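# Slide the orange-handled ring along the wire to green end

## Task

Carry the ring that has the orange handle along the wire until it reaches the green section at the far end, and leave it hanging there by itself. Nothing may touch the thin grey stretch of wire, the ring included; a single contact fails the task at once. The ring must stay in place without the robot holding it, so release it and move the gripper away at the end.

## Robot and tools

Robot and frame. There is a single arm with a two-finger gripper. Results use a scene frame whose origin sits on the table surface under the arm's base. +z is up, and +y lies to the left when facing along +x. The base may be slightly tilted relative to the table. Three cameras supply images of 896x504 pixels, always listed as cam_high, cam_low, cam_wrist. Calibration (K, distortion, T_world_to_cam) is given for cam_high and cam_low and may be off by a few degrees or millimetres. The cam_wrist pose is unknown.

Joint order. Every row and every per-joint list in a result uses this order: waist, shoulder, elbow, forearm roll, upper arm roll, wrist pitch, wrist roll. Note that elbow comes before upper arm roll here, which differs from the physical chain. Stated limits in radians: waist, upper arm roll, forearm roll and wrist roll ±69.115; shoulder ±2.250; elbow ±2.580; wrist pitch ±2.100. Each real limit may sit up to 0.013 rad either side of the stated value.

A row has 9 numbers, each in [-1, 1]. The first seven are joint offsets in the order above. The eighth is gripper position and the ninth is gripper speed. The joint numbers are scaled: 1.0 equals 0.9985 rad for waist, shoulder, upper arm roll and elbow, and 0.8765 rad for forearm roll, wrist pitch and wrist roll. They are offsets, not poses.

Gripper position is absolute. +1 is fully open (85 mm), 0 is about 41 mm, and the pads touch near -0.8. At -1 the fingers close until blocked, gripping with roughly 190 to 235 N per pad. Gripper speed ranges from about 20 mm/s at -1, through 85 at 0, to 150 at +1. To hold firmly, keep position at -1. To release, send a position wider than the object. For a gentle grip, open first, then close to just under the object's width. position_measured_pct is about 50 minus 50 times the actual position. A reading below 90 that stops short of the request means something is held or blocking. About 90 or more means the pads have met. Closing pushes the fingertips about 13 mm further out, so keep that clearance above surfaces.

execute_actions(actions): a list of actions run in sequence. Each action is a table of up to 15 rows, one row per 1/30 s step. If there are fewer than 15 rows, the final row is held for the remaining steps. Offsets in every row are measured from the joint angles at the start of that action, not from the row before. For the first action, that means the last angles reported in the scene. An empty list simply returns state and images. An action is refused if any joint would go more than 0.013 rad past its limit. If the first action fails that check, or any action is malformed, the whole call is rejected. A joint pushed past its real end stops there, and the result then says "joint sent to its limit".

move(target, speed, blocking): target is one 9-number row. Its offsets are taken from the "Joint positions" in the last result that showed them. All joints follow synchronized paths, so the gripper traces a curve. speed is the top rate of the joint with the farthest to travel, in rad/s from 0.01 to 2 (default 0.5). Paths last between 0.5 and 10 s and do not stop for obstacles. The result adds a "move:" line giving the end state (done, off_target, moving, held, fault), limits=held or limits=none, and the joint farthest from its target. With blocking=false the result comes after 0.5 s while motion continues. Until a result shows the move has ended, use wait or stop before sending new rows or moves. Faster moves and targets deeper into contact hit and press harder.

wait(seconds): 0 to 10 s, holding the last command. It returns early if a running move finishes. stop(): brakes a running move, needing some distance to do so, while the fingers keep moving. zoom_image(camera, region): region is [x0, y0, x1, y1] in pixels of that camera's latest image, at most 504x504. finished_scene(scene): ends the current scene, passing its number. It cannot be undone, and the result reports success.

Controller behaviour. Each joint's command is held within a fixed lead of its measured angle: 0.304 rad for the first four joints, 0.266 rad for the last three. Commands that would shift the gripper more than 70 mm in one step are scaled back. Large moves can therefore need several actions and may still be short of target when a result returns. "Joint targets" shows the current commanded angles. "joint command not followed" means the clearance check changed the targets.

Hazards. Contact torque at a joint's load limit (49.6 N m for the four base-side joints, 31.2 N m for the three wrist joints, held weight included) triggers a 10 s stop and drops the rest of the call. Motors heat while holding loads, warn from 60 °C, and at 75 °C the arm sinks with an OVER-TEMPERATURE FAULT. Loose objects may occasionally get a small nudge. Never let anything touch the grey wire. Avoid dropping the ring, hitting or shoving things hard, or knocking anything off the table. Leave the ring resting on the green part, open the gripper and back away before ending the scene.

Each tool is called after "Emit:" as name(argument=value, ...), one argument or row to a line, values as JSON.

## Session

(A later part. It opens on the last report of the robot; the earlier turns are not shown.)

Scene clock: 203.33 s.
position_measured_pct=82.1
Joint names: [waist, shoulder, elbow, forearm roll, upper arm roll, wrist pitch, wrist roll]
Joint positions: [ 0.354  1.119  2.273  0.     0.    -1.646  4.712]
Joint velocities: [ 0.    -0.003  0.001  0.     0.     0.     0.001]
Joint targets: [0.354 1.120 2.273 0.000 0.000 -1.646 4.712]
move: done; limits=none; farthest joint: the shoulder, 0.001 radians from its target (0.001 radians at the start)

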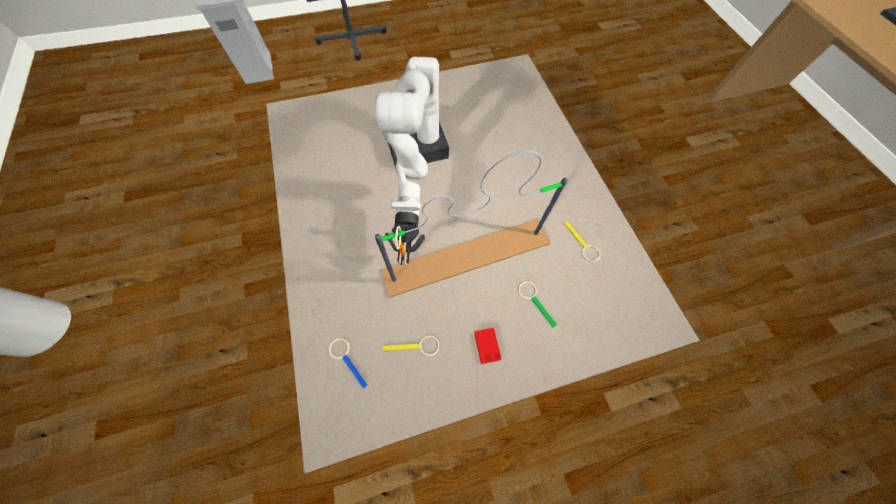

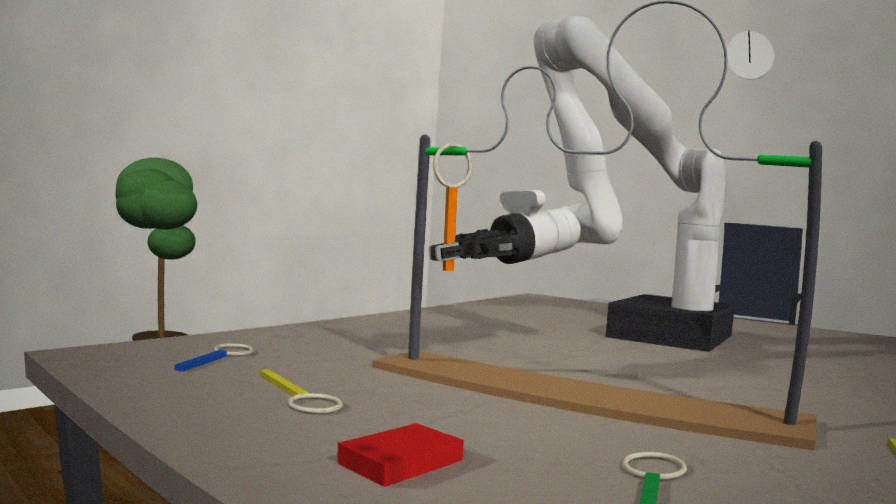

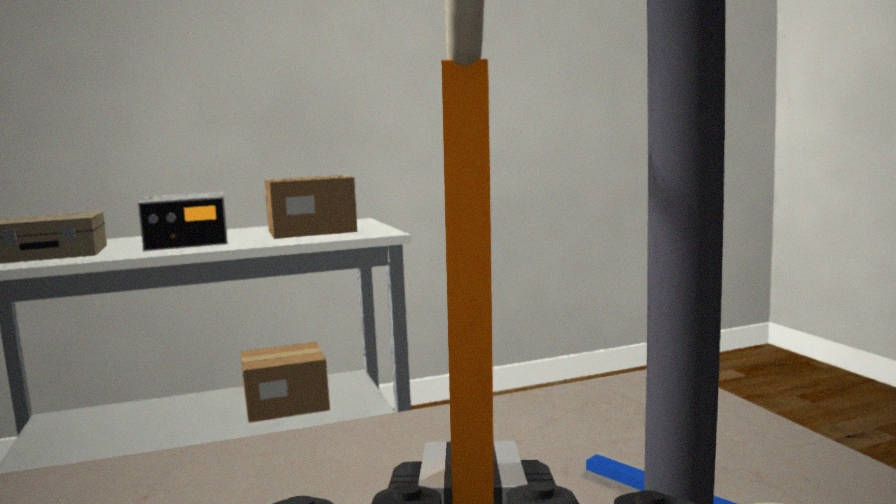

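Emit:
move(
  target=[0.012,-0.2383,0.1473,0,0,0.302,0,-0.66,-1],
  speed=0.25,
)

Emit:
move(
  target=[0,-0.3225,0.0553,0,0,0.5433,0,-0.66,-1],
  speed=0.3,
)

Emit:
zoom_image(
  camera="cam_low",
  region=[400, 100, 600, 285],
)

Scene clock: 223.00 s.
position_measured_pct=82.1
Joint names: [waist, shoulder, elbow, forearm roll, upper arm roll, wrist pitch, wrist roll]
Joint positions: [ 0.366  0.883  2.42   0.     0.    -1.381  4.712]
Joint velocities: [ 0.    -0.     0.001 -0.    -0.     0.002 -0.001]
Joint targets: [0.366 0.882 2.420 0.000 0.000 -1.382 4.712]
move: done; limits=none; farthest joint: the shoulder, 0.002 radians from its target (0.238 radians at the start)

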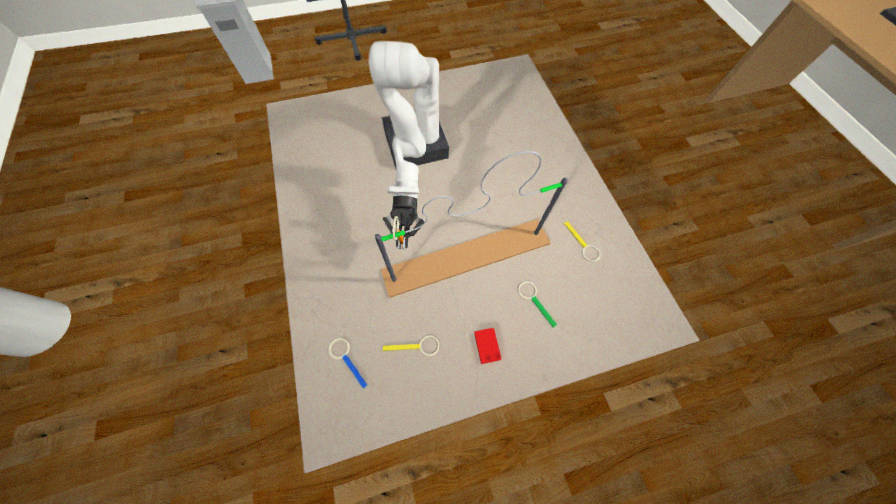

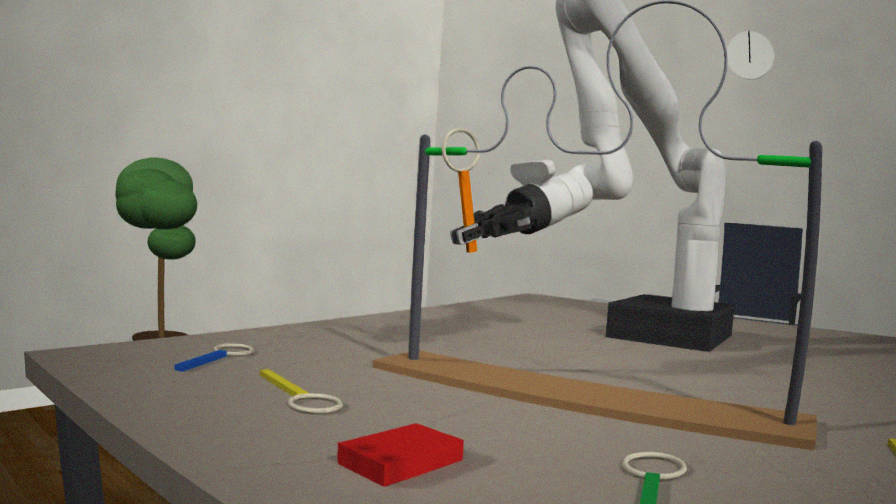

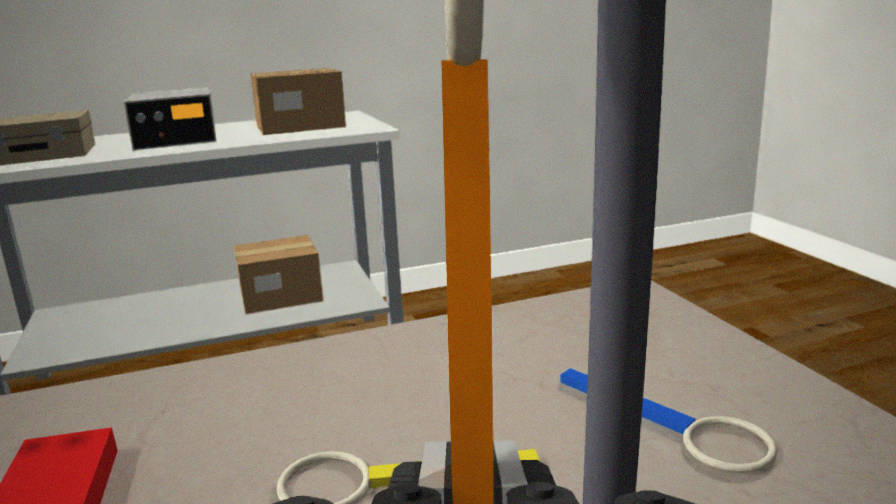

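Scene clock: 225.07 s.
position_measured_pct=82.1
Joint names: [waist, shoulder, elbow, forearm roll, upper arm roll, wrist pitch, wrist roll]
Joint positions: [ 0.365  0.561  2.474  0.001 -0.    -0.905  4.713]
Joint velocities: [-0.    -0.002  0.001  0.     0.     0.001  0.   ]
Joint targets: [0.366 0.561 2.475 0.000 0.000 -0.905 4.712]
move: done; limits=none; farthest joint: the waist, 0.001 radians from its target (0.000 radians at the start)

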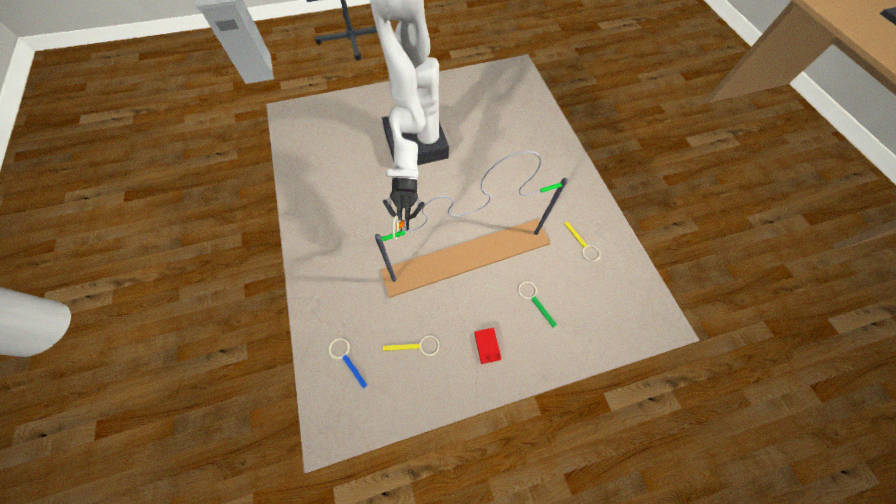

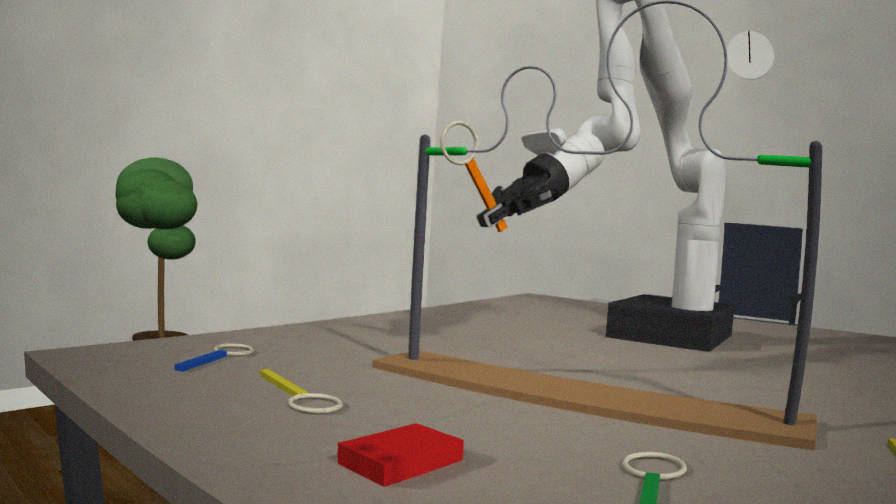

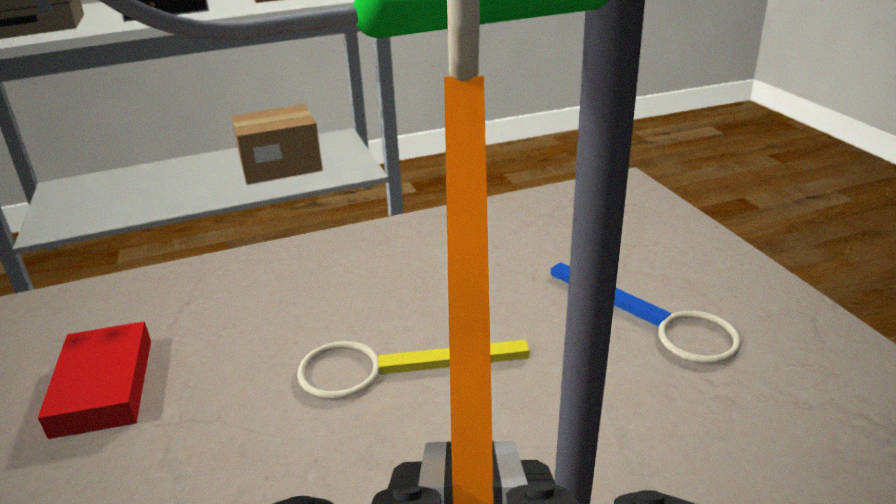

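Region (400, 100, 600, 285) of cam_low's 896x504 image, scaled by 2.520, with more detail than that image has; it fills the top 466 rows of this view, and the rest is white.

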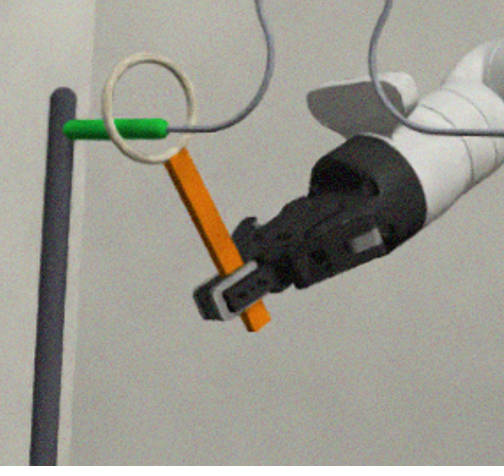

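Emit:
move(
  target=[0.001,-0.256,-0.0052,-0.001,0,0.3764,-0.001,-0.66,-1],
  speed=0.25,
)

Emit:
move(
  target=[0,-0.1885,-0.0650,0,0,0.2883,0,-0.66,-1],
  speed=0.2,
)

Emit:
zoom_image(
  camera="cam_low",
  region=[400, 40, 620, 200],
)

Scene clock: 243.53 s.
position_measured_pct=82.1
Joint names: [waist, shoulder, elbow, forearm roll, upper arm roll, wrist pitch, wrist roll]
Joint positions: [ 0.366  0.307  2.468 -0.    -0.001 -0.574  4.712]
Joint velocities: [-0.    -0.001  0.001 -0.001  0.001  0.001  0.   ]
Joint targets: [0.366 0.306 2.469 -0.000 -0.000 -0.575 4.712]
move: done; limits=none; farthest joint: the shoulder, 0.001 radians from its target (0.256 radians at the start)

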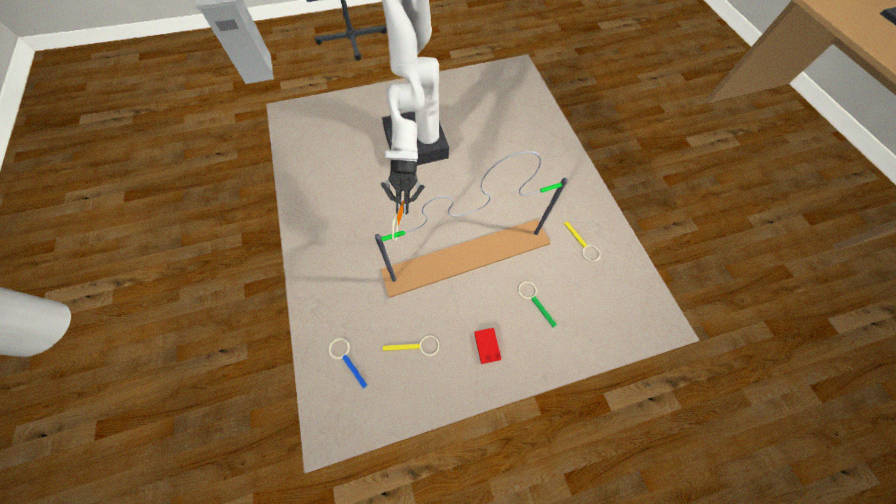

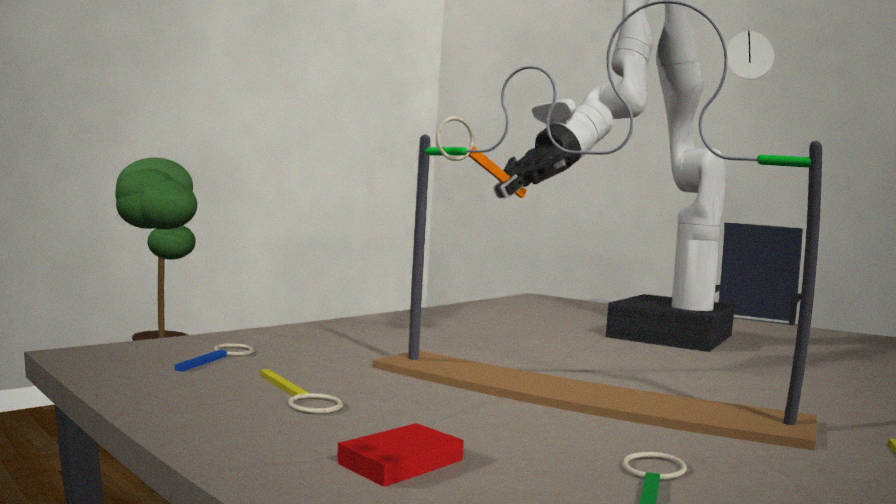

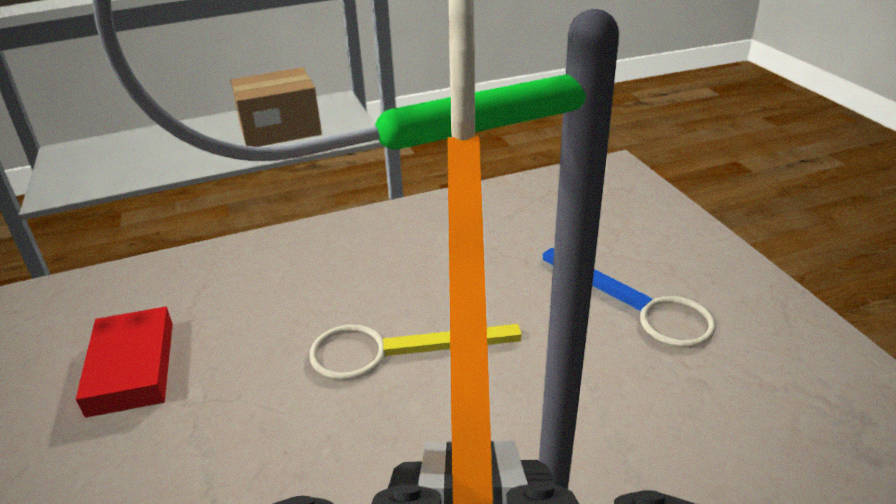

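Scene clock: 245.27 s.
position_measured_pct=82.1
Joint names: [waist, shoulder, elbow, forearm roll, upper arm roll, wrist pitch, wrist roll]
Joint positions: [ 0.366  0.121  2.404 -0.    -0.001 -0.321  4.712]
Joint velocities: [ 0.    -0.002 -0.    -0.001  0.001  0.001  0.   ]
Joint targets: [0.366 0.119 2.403 -0.000 -0.001 -0.322 4.712]
move: done; limits=none; farthest joint: the shoulder, 0.002 radians from its target (0.188 radians at the start)

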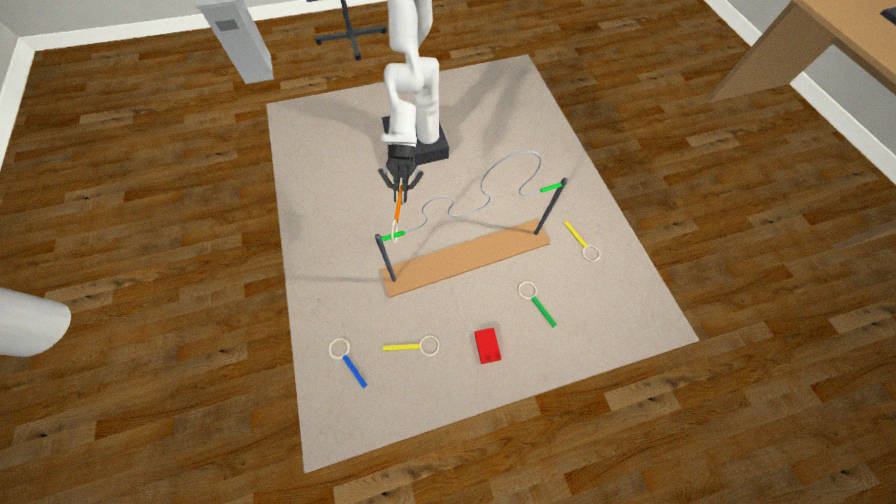

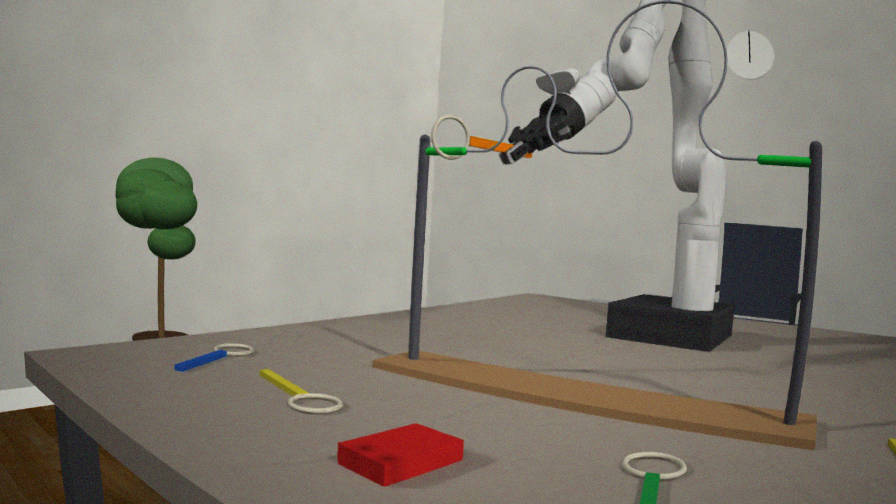

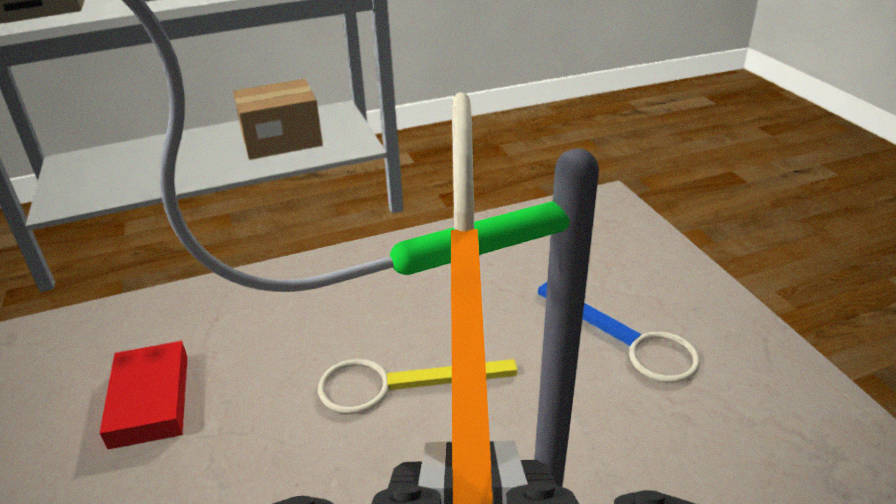

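Region (400, 40, 620, 200) of cam_low's 896x504 image, scaled by 2.291, with more detail than that image has; it fills the top 367 rows of this view, and the rest is white.

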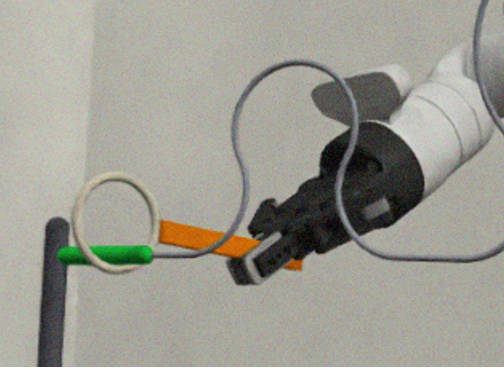

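Emit:
move(
  target=[0,-0.0748,-0.0618,0,0.001,0.0904,0,-0.66,-1],
  speed=0.08,
)

Emit:
move(
  target=[0,-0.012,-0.039,0,0,-0.007,0,-0.66,-1],
  speed=0.05,
)

Emit:
zoom_image(
  camera="cam_low",
  region=[400, 20, 640, 180],
)

Scene clock: 263.00 s.
position_measured_pct=82.1
Joint names: [waist, shoulder, elbow, forearm roll, upper arm roll, wrist pitch, wrist roll]
Joint positions: [ 0.366  0.049  2.344 -0.     0.    -0.239  4.712]
Joint velocities: [-0.    -0.004 -0.001  0.001 -0.001  0.001 -0.   ]
Joint targets: [0.366 0.046 2.342 -0.000 0.000 -0.241 4.712]
move: done; limits=none; farthest joint: the shoulder, 0.003 radians from its target (0.074 radians at the start)

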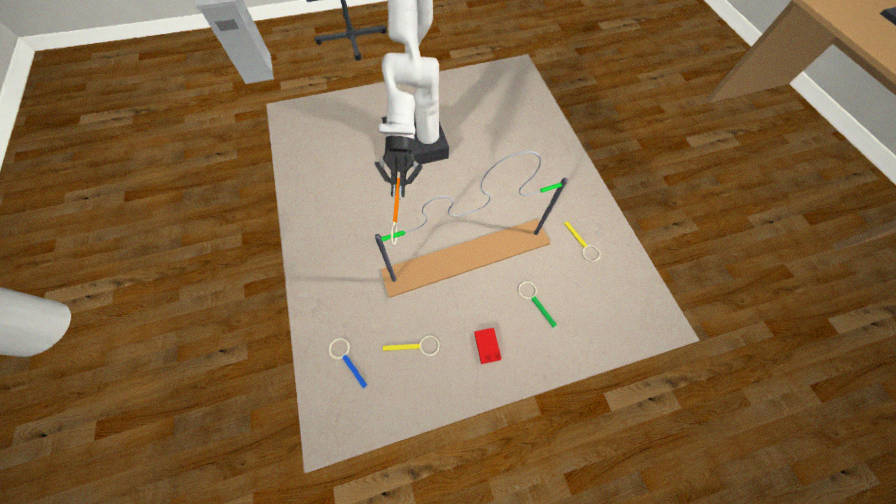

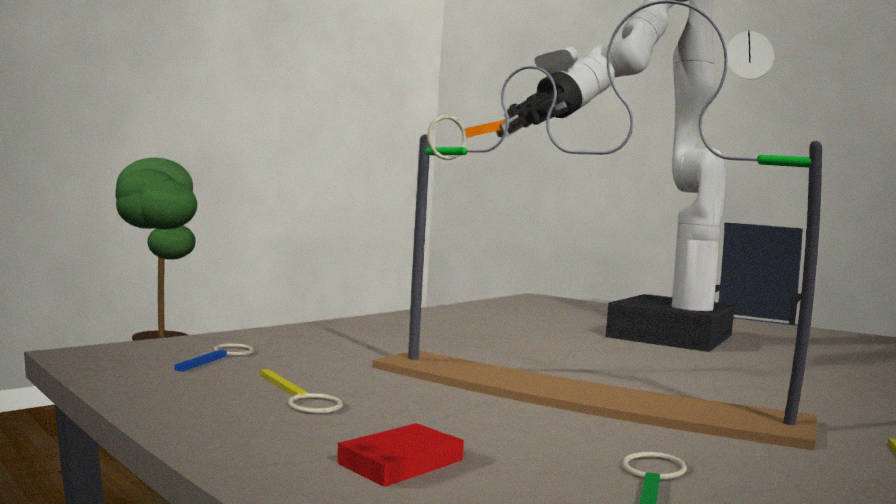

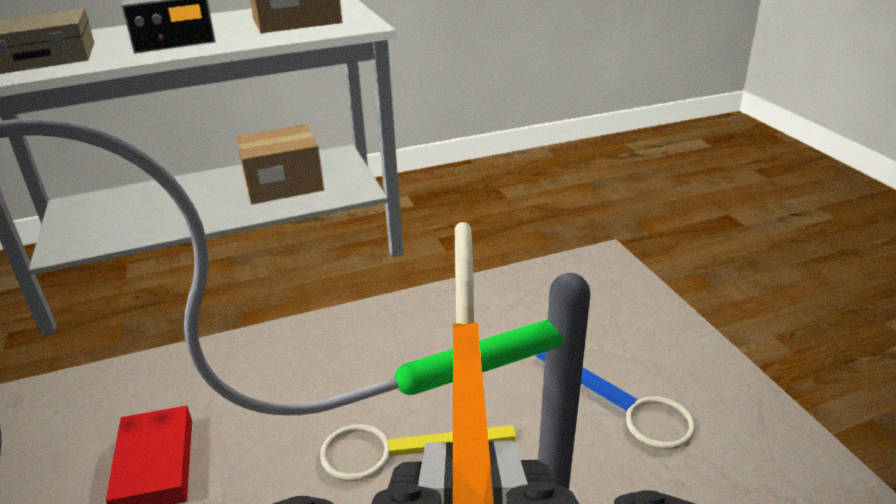

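Scene clock: 264.07 s.
position_measured_pct=82.1
Joint names: [waist, shoulder, elbow, forearm roll, upper arm roll, wrist pitch, wrist roll]
Joint positions: [ 0.366  0.04   2.308 -0.     0.001 -0.243  4.712]
Joint velocities: [ 0.    -0.002 -0.002  0.     0.     0.     0.   ]
Joint targets: [0.366 0.037 2.305 -0.000 0.000 -0.245 4.712]
move: done; limits=none; farthest joint: the shoulder, 0.003 radians from its target (0.012 radians at the start)

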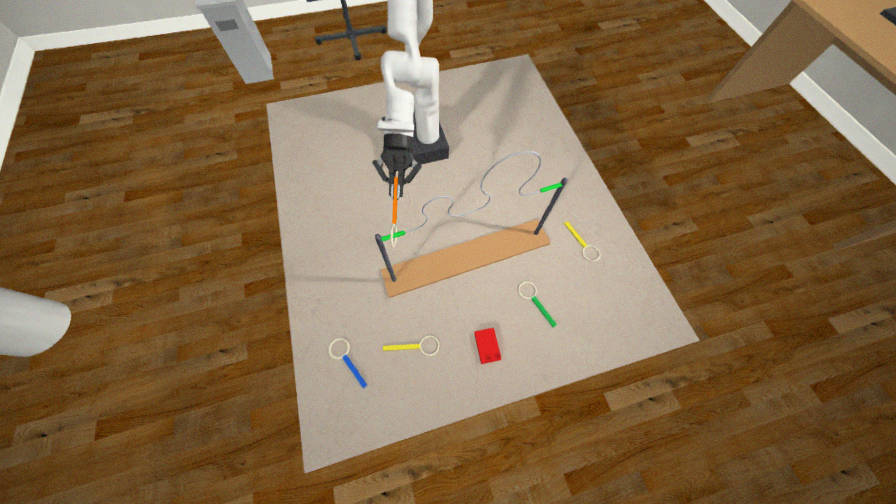

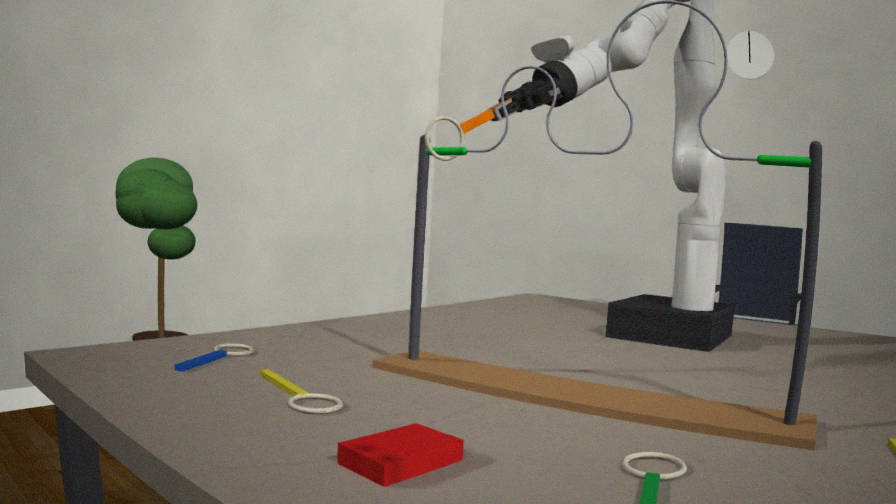

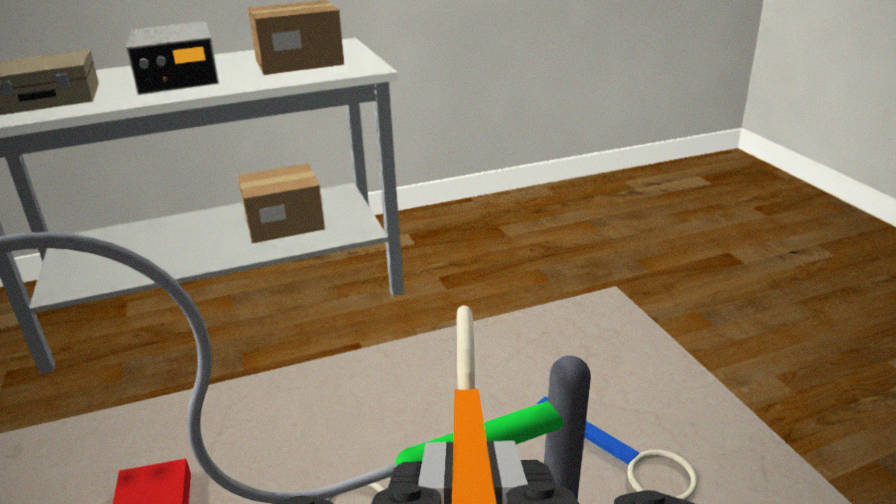

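Region (400, 20, 640, 180) of cam_low's 896x504 image, scaled by 2.100, with more detail than that image has.

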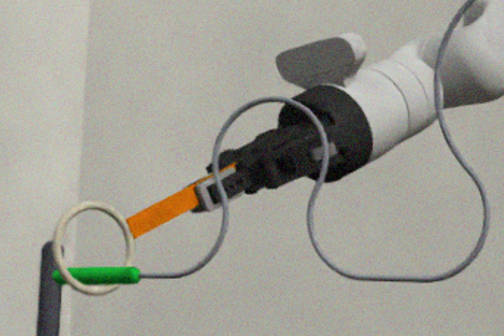

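Emit:
move(
  target=[0,0,0,0,-0.001,0.054,0,-0.66,-1],
  speed=0.1,
)

Emit:
zoom_image(
  camera="cam_low",
  region=[410, 100, 520, 190],
)

Emit:
zoom_image(
  camera="cam_high",
  region=[365, 180, 445, 260],
)

Emit:
move(
  target=[0,0,0,0,0,0,0.57,-0.66,-1],
  speed=0.7,
)

Scene clock: 273.87 s.
position_measured_pct=82.1
Joint names: [waist, shoulder, elbow, forearm roll, upper arm roll, wrist pitch, wrist roll]
Joint positions: [ 0.366  0.04   2.308 -0.    -0.    -0.195  4.712]
Joint velocities: [ 0.     0.002 -0.    -0.     0.001  0.001  0.   ]
Joint targets: [0.366 0.040 2.308 -0.000 -0.000 -0.195 4.712]
move: done; limits=none; farthest joint: the waist, 0.000 radians from its target (0.000 radians at the start)

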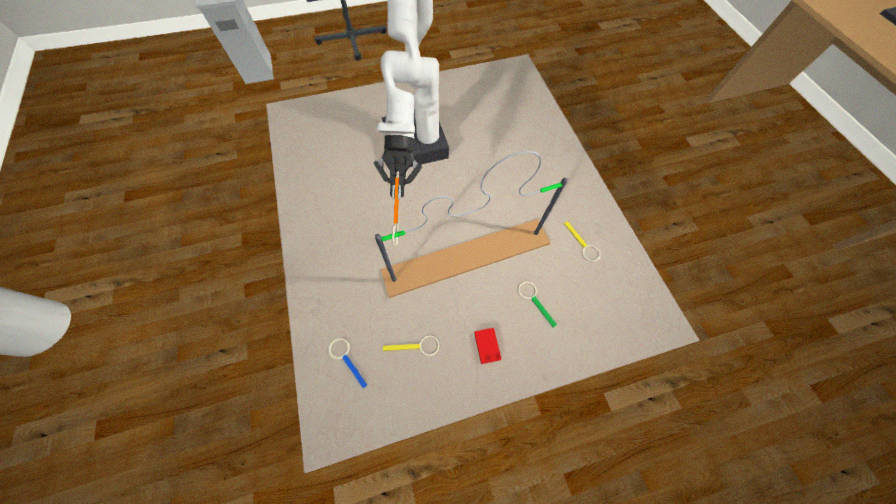

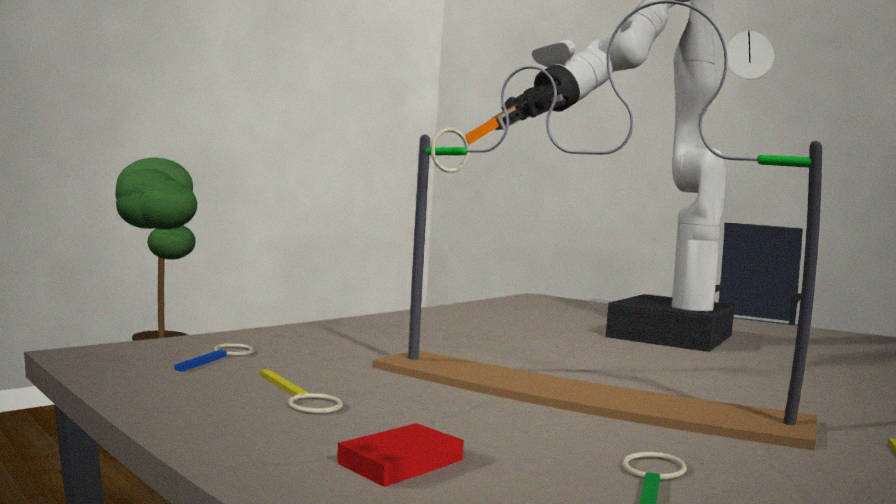

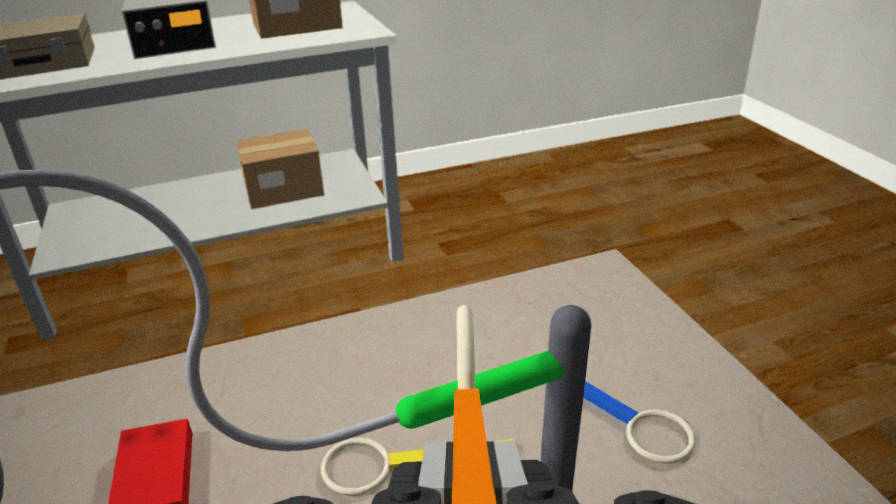

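Region (410, 100, 520, 190) of cam_low's 896x504 image, scaled by 4.582, with more detail than that image has; it fills the top 412 rows of this view, and the rest is white.

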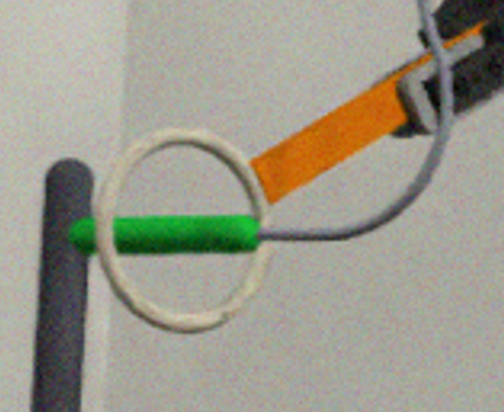

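Region (365, 180, 445, 260) of cam_high's 896x504 image, scaled by 6.300, with more detail than that image has.

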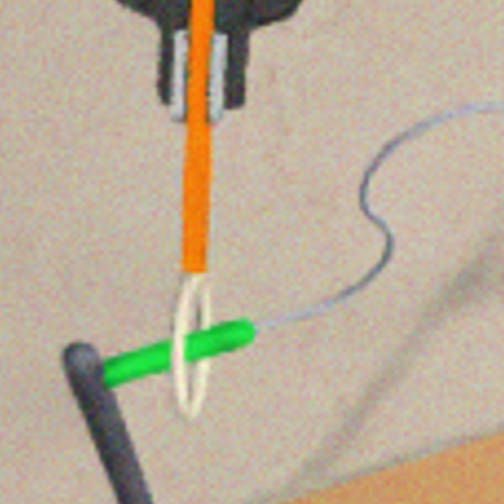

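Scene clock: 275.13 s.
position_measured_pct=82.1
Joint names: [waist, shoulder, elbow, forearm roll, upper arm roll, wrist pitch, wrist roll]
Joint positions: [ 0.366  0.04   2.308 -0.    -0.    -0.195  5.211]
Joint velocities: [ 0.    -0.     0.     0.     0.     0.     0.002]
Joint targets: [0.366 0.040 2.308 -0.000 -0.000 -0.195 5.211]
move: done; limits=none; farthest joint: the waist, 0.000 radians from its target (0.000 radians at the start)

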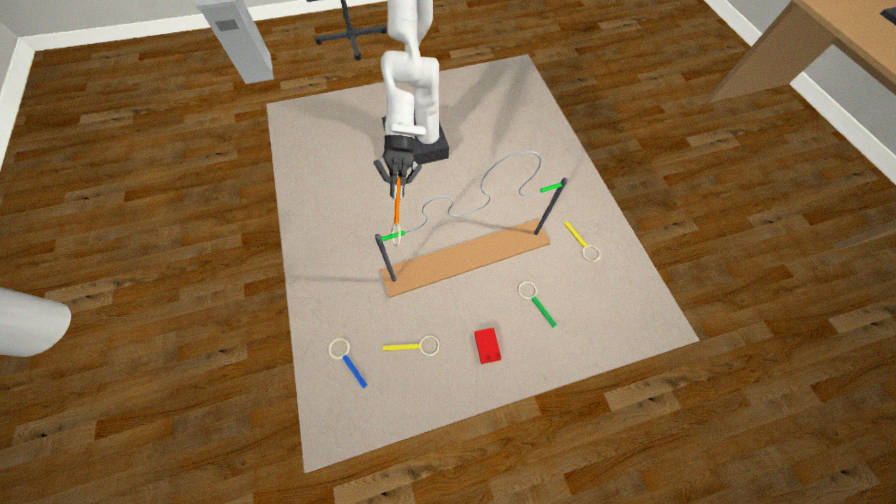

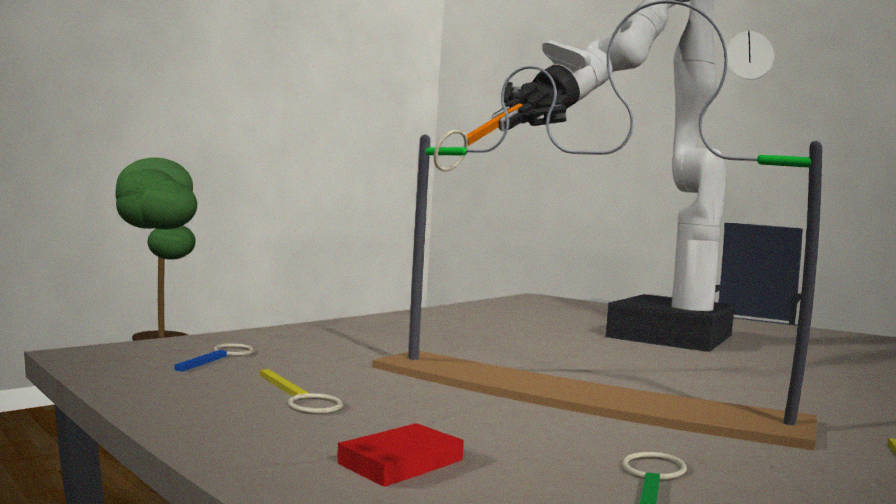

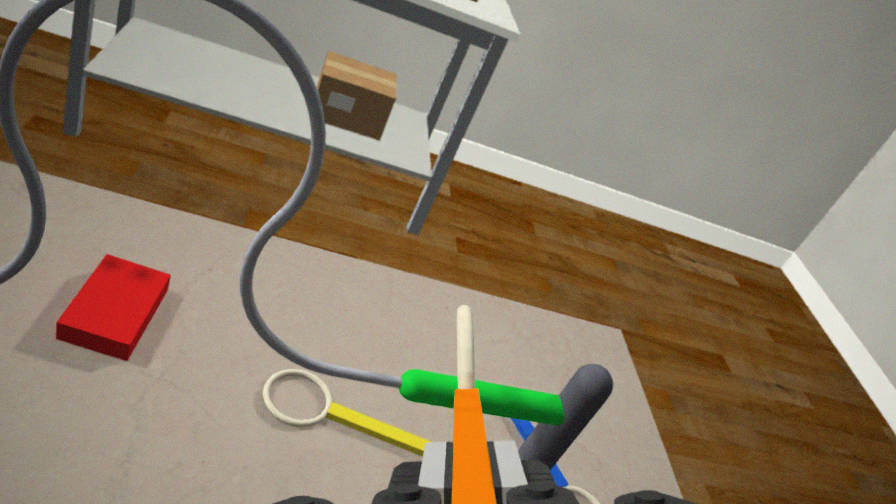

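Emit:
move(
  target=[0,0,0,0,0,-0.03,-0.57,-0.66,-1],
  speed=0.8,
)

Emit:
move(
  target=[0,0,0,0,0,-0.051,0,-0.66,-1],
  speed=0.06,
)

Scene clock: 289.63 s.
position_measured_pct=82.1
Joint names: [waist, shoulder, elbow, forearm roll, upper arm roll, wrist pitch, wrist roll]
Joint positions: [ 0.366  0.04   2.308 -0.    -0.    -0.222  4.712]
Joint velocities: [-0.     0.    -0.    -0.001  0.001 -0.    -0.002]
Joint targets: [0.366 0.040 2.308 -0.000 -0.000 -0.222 4.712]
move: done; limits=none; farthest joint: the waist, 0.000 radians from its target (0.000 radians at the start)

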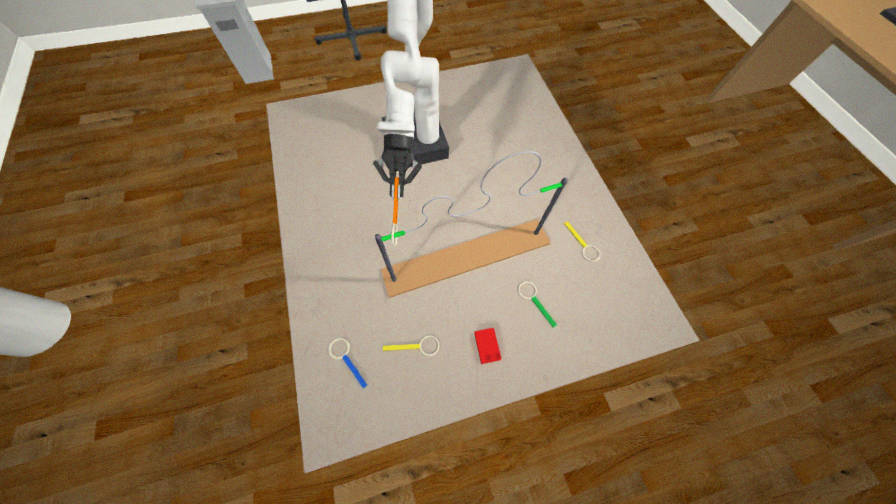

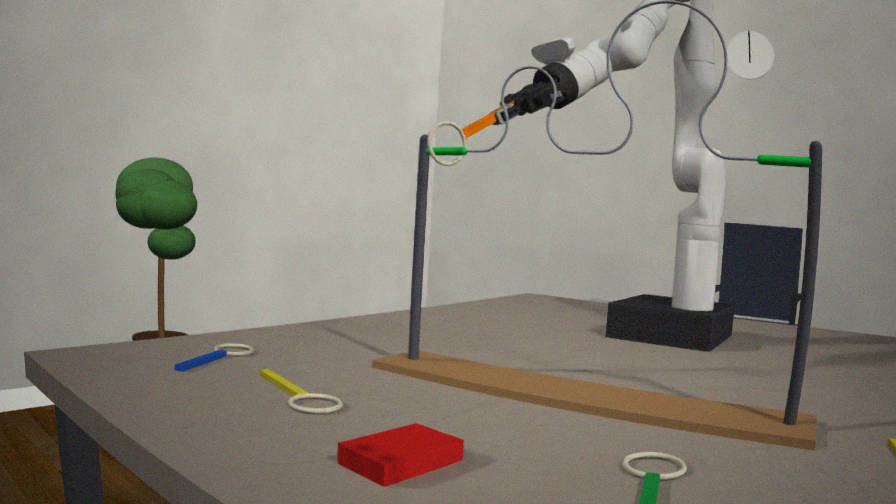

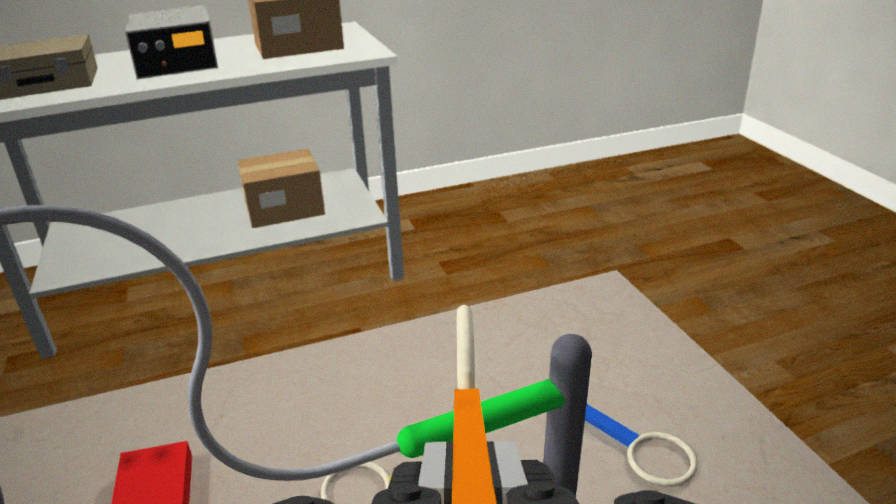

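Scene clock: 290.70 s.
position_measured_pct=82.1
Joint names: [waist, shoulder, elbow, forearm roll, upper arm roll, wrist pitch, wrist roll]
Joint positions: [ 0.366  0.043  2.311 -0.    -0.    -0.264  4.712]
Joint velocities: [ 0.    -0.002  0.001  0.     0.001 -0.001 -0.   ]
Joint targets: [0.366 0.040 2.308 -0.000 -0.000 -0.266 4.712]
move: done; limits=none; farthest joint: the shoulder, 0.003 radians from its target (0.000 radians at the start)

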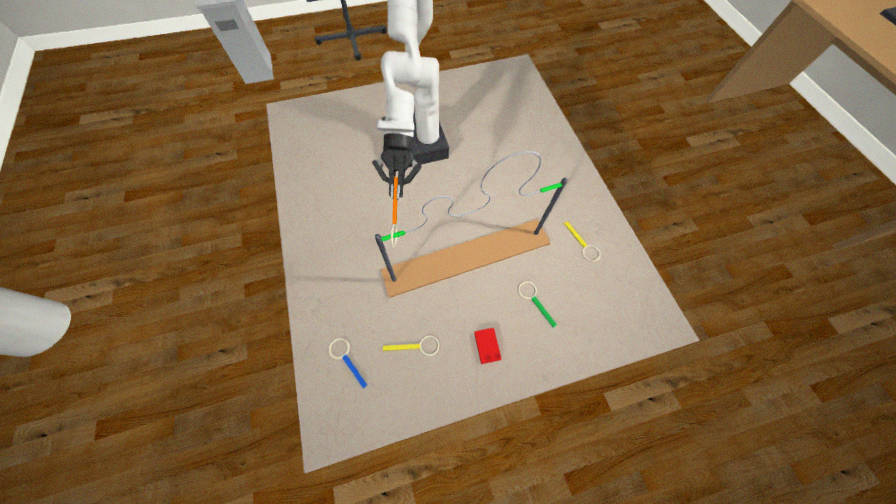

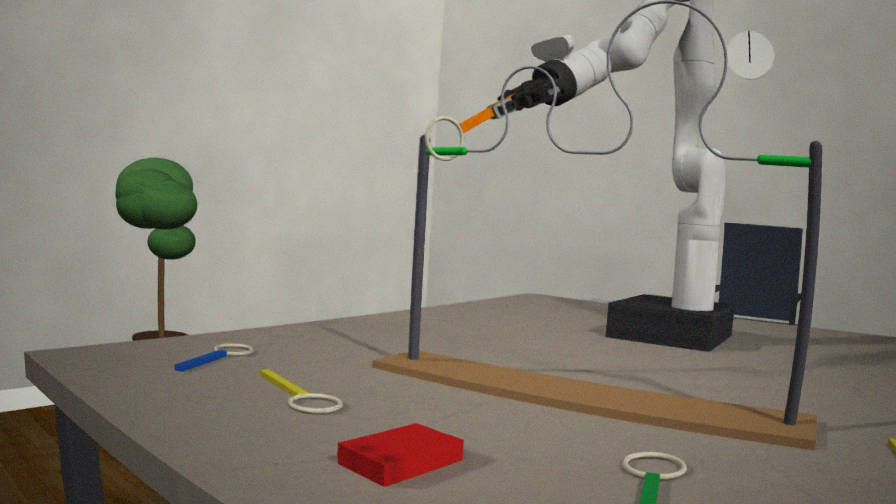

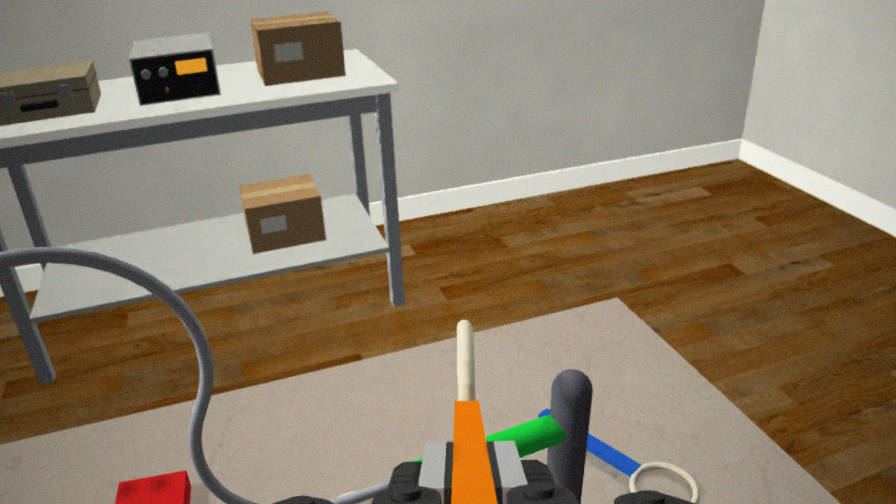

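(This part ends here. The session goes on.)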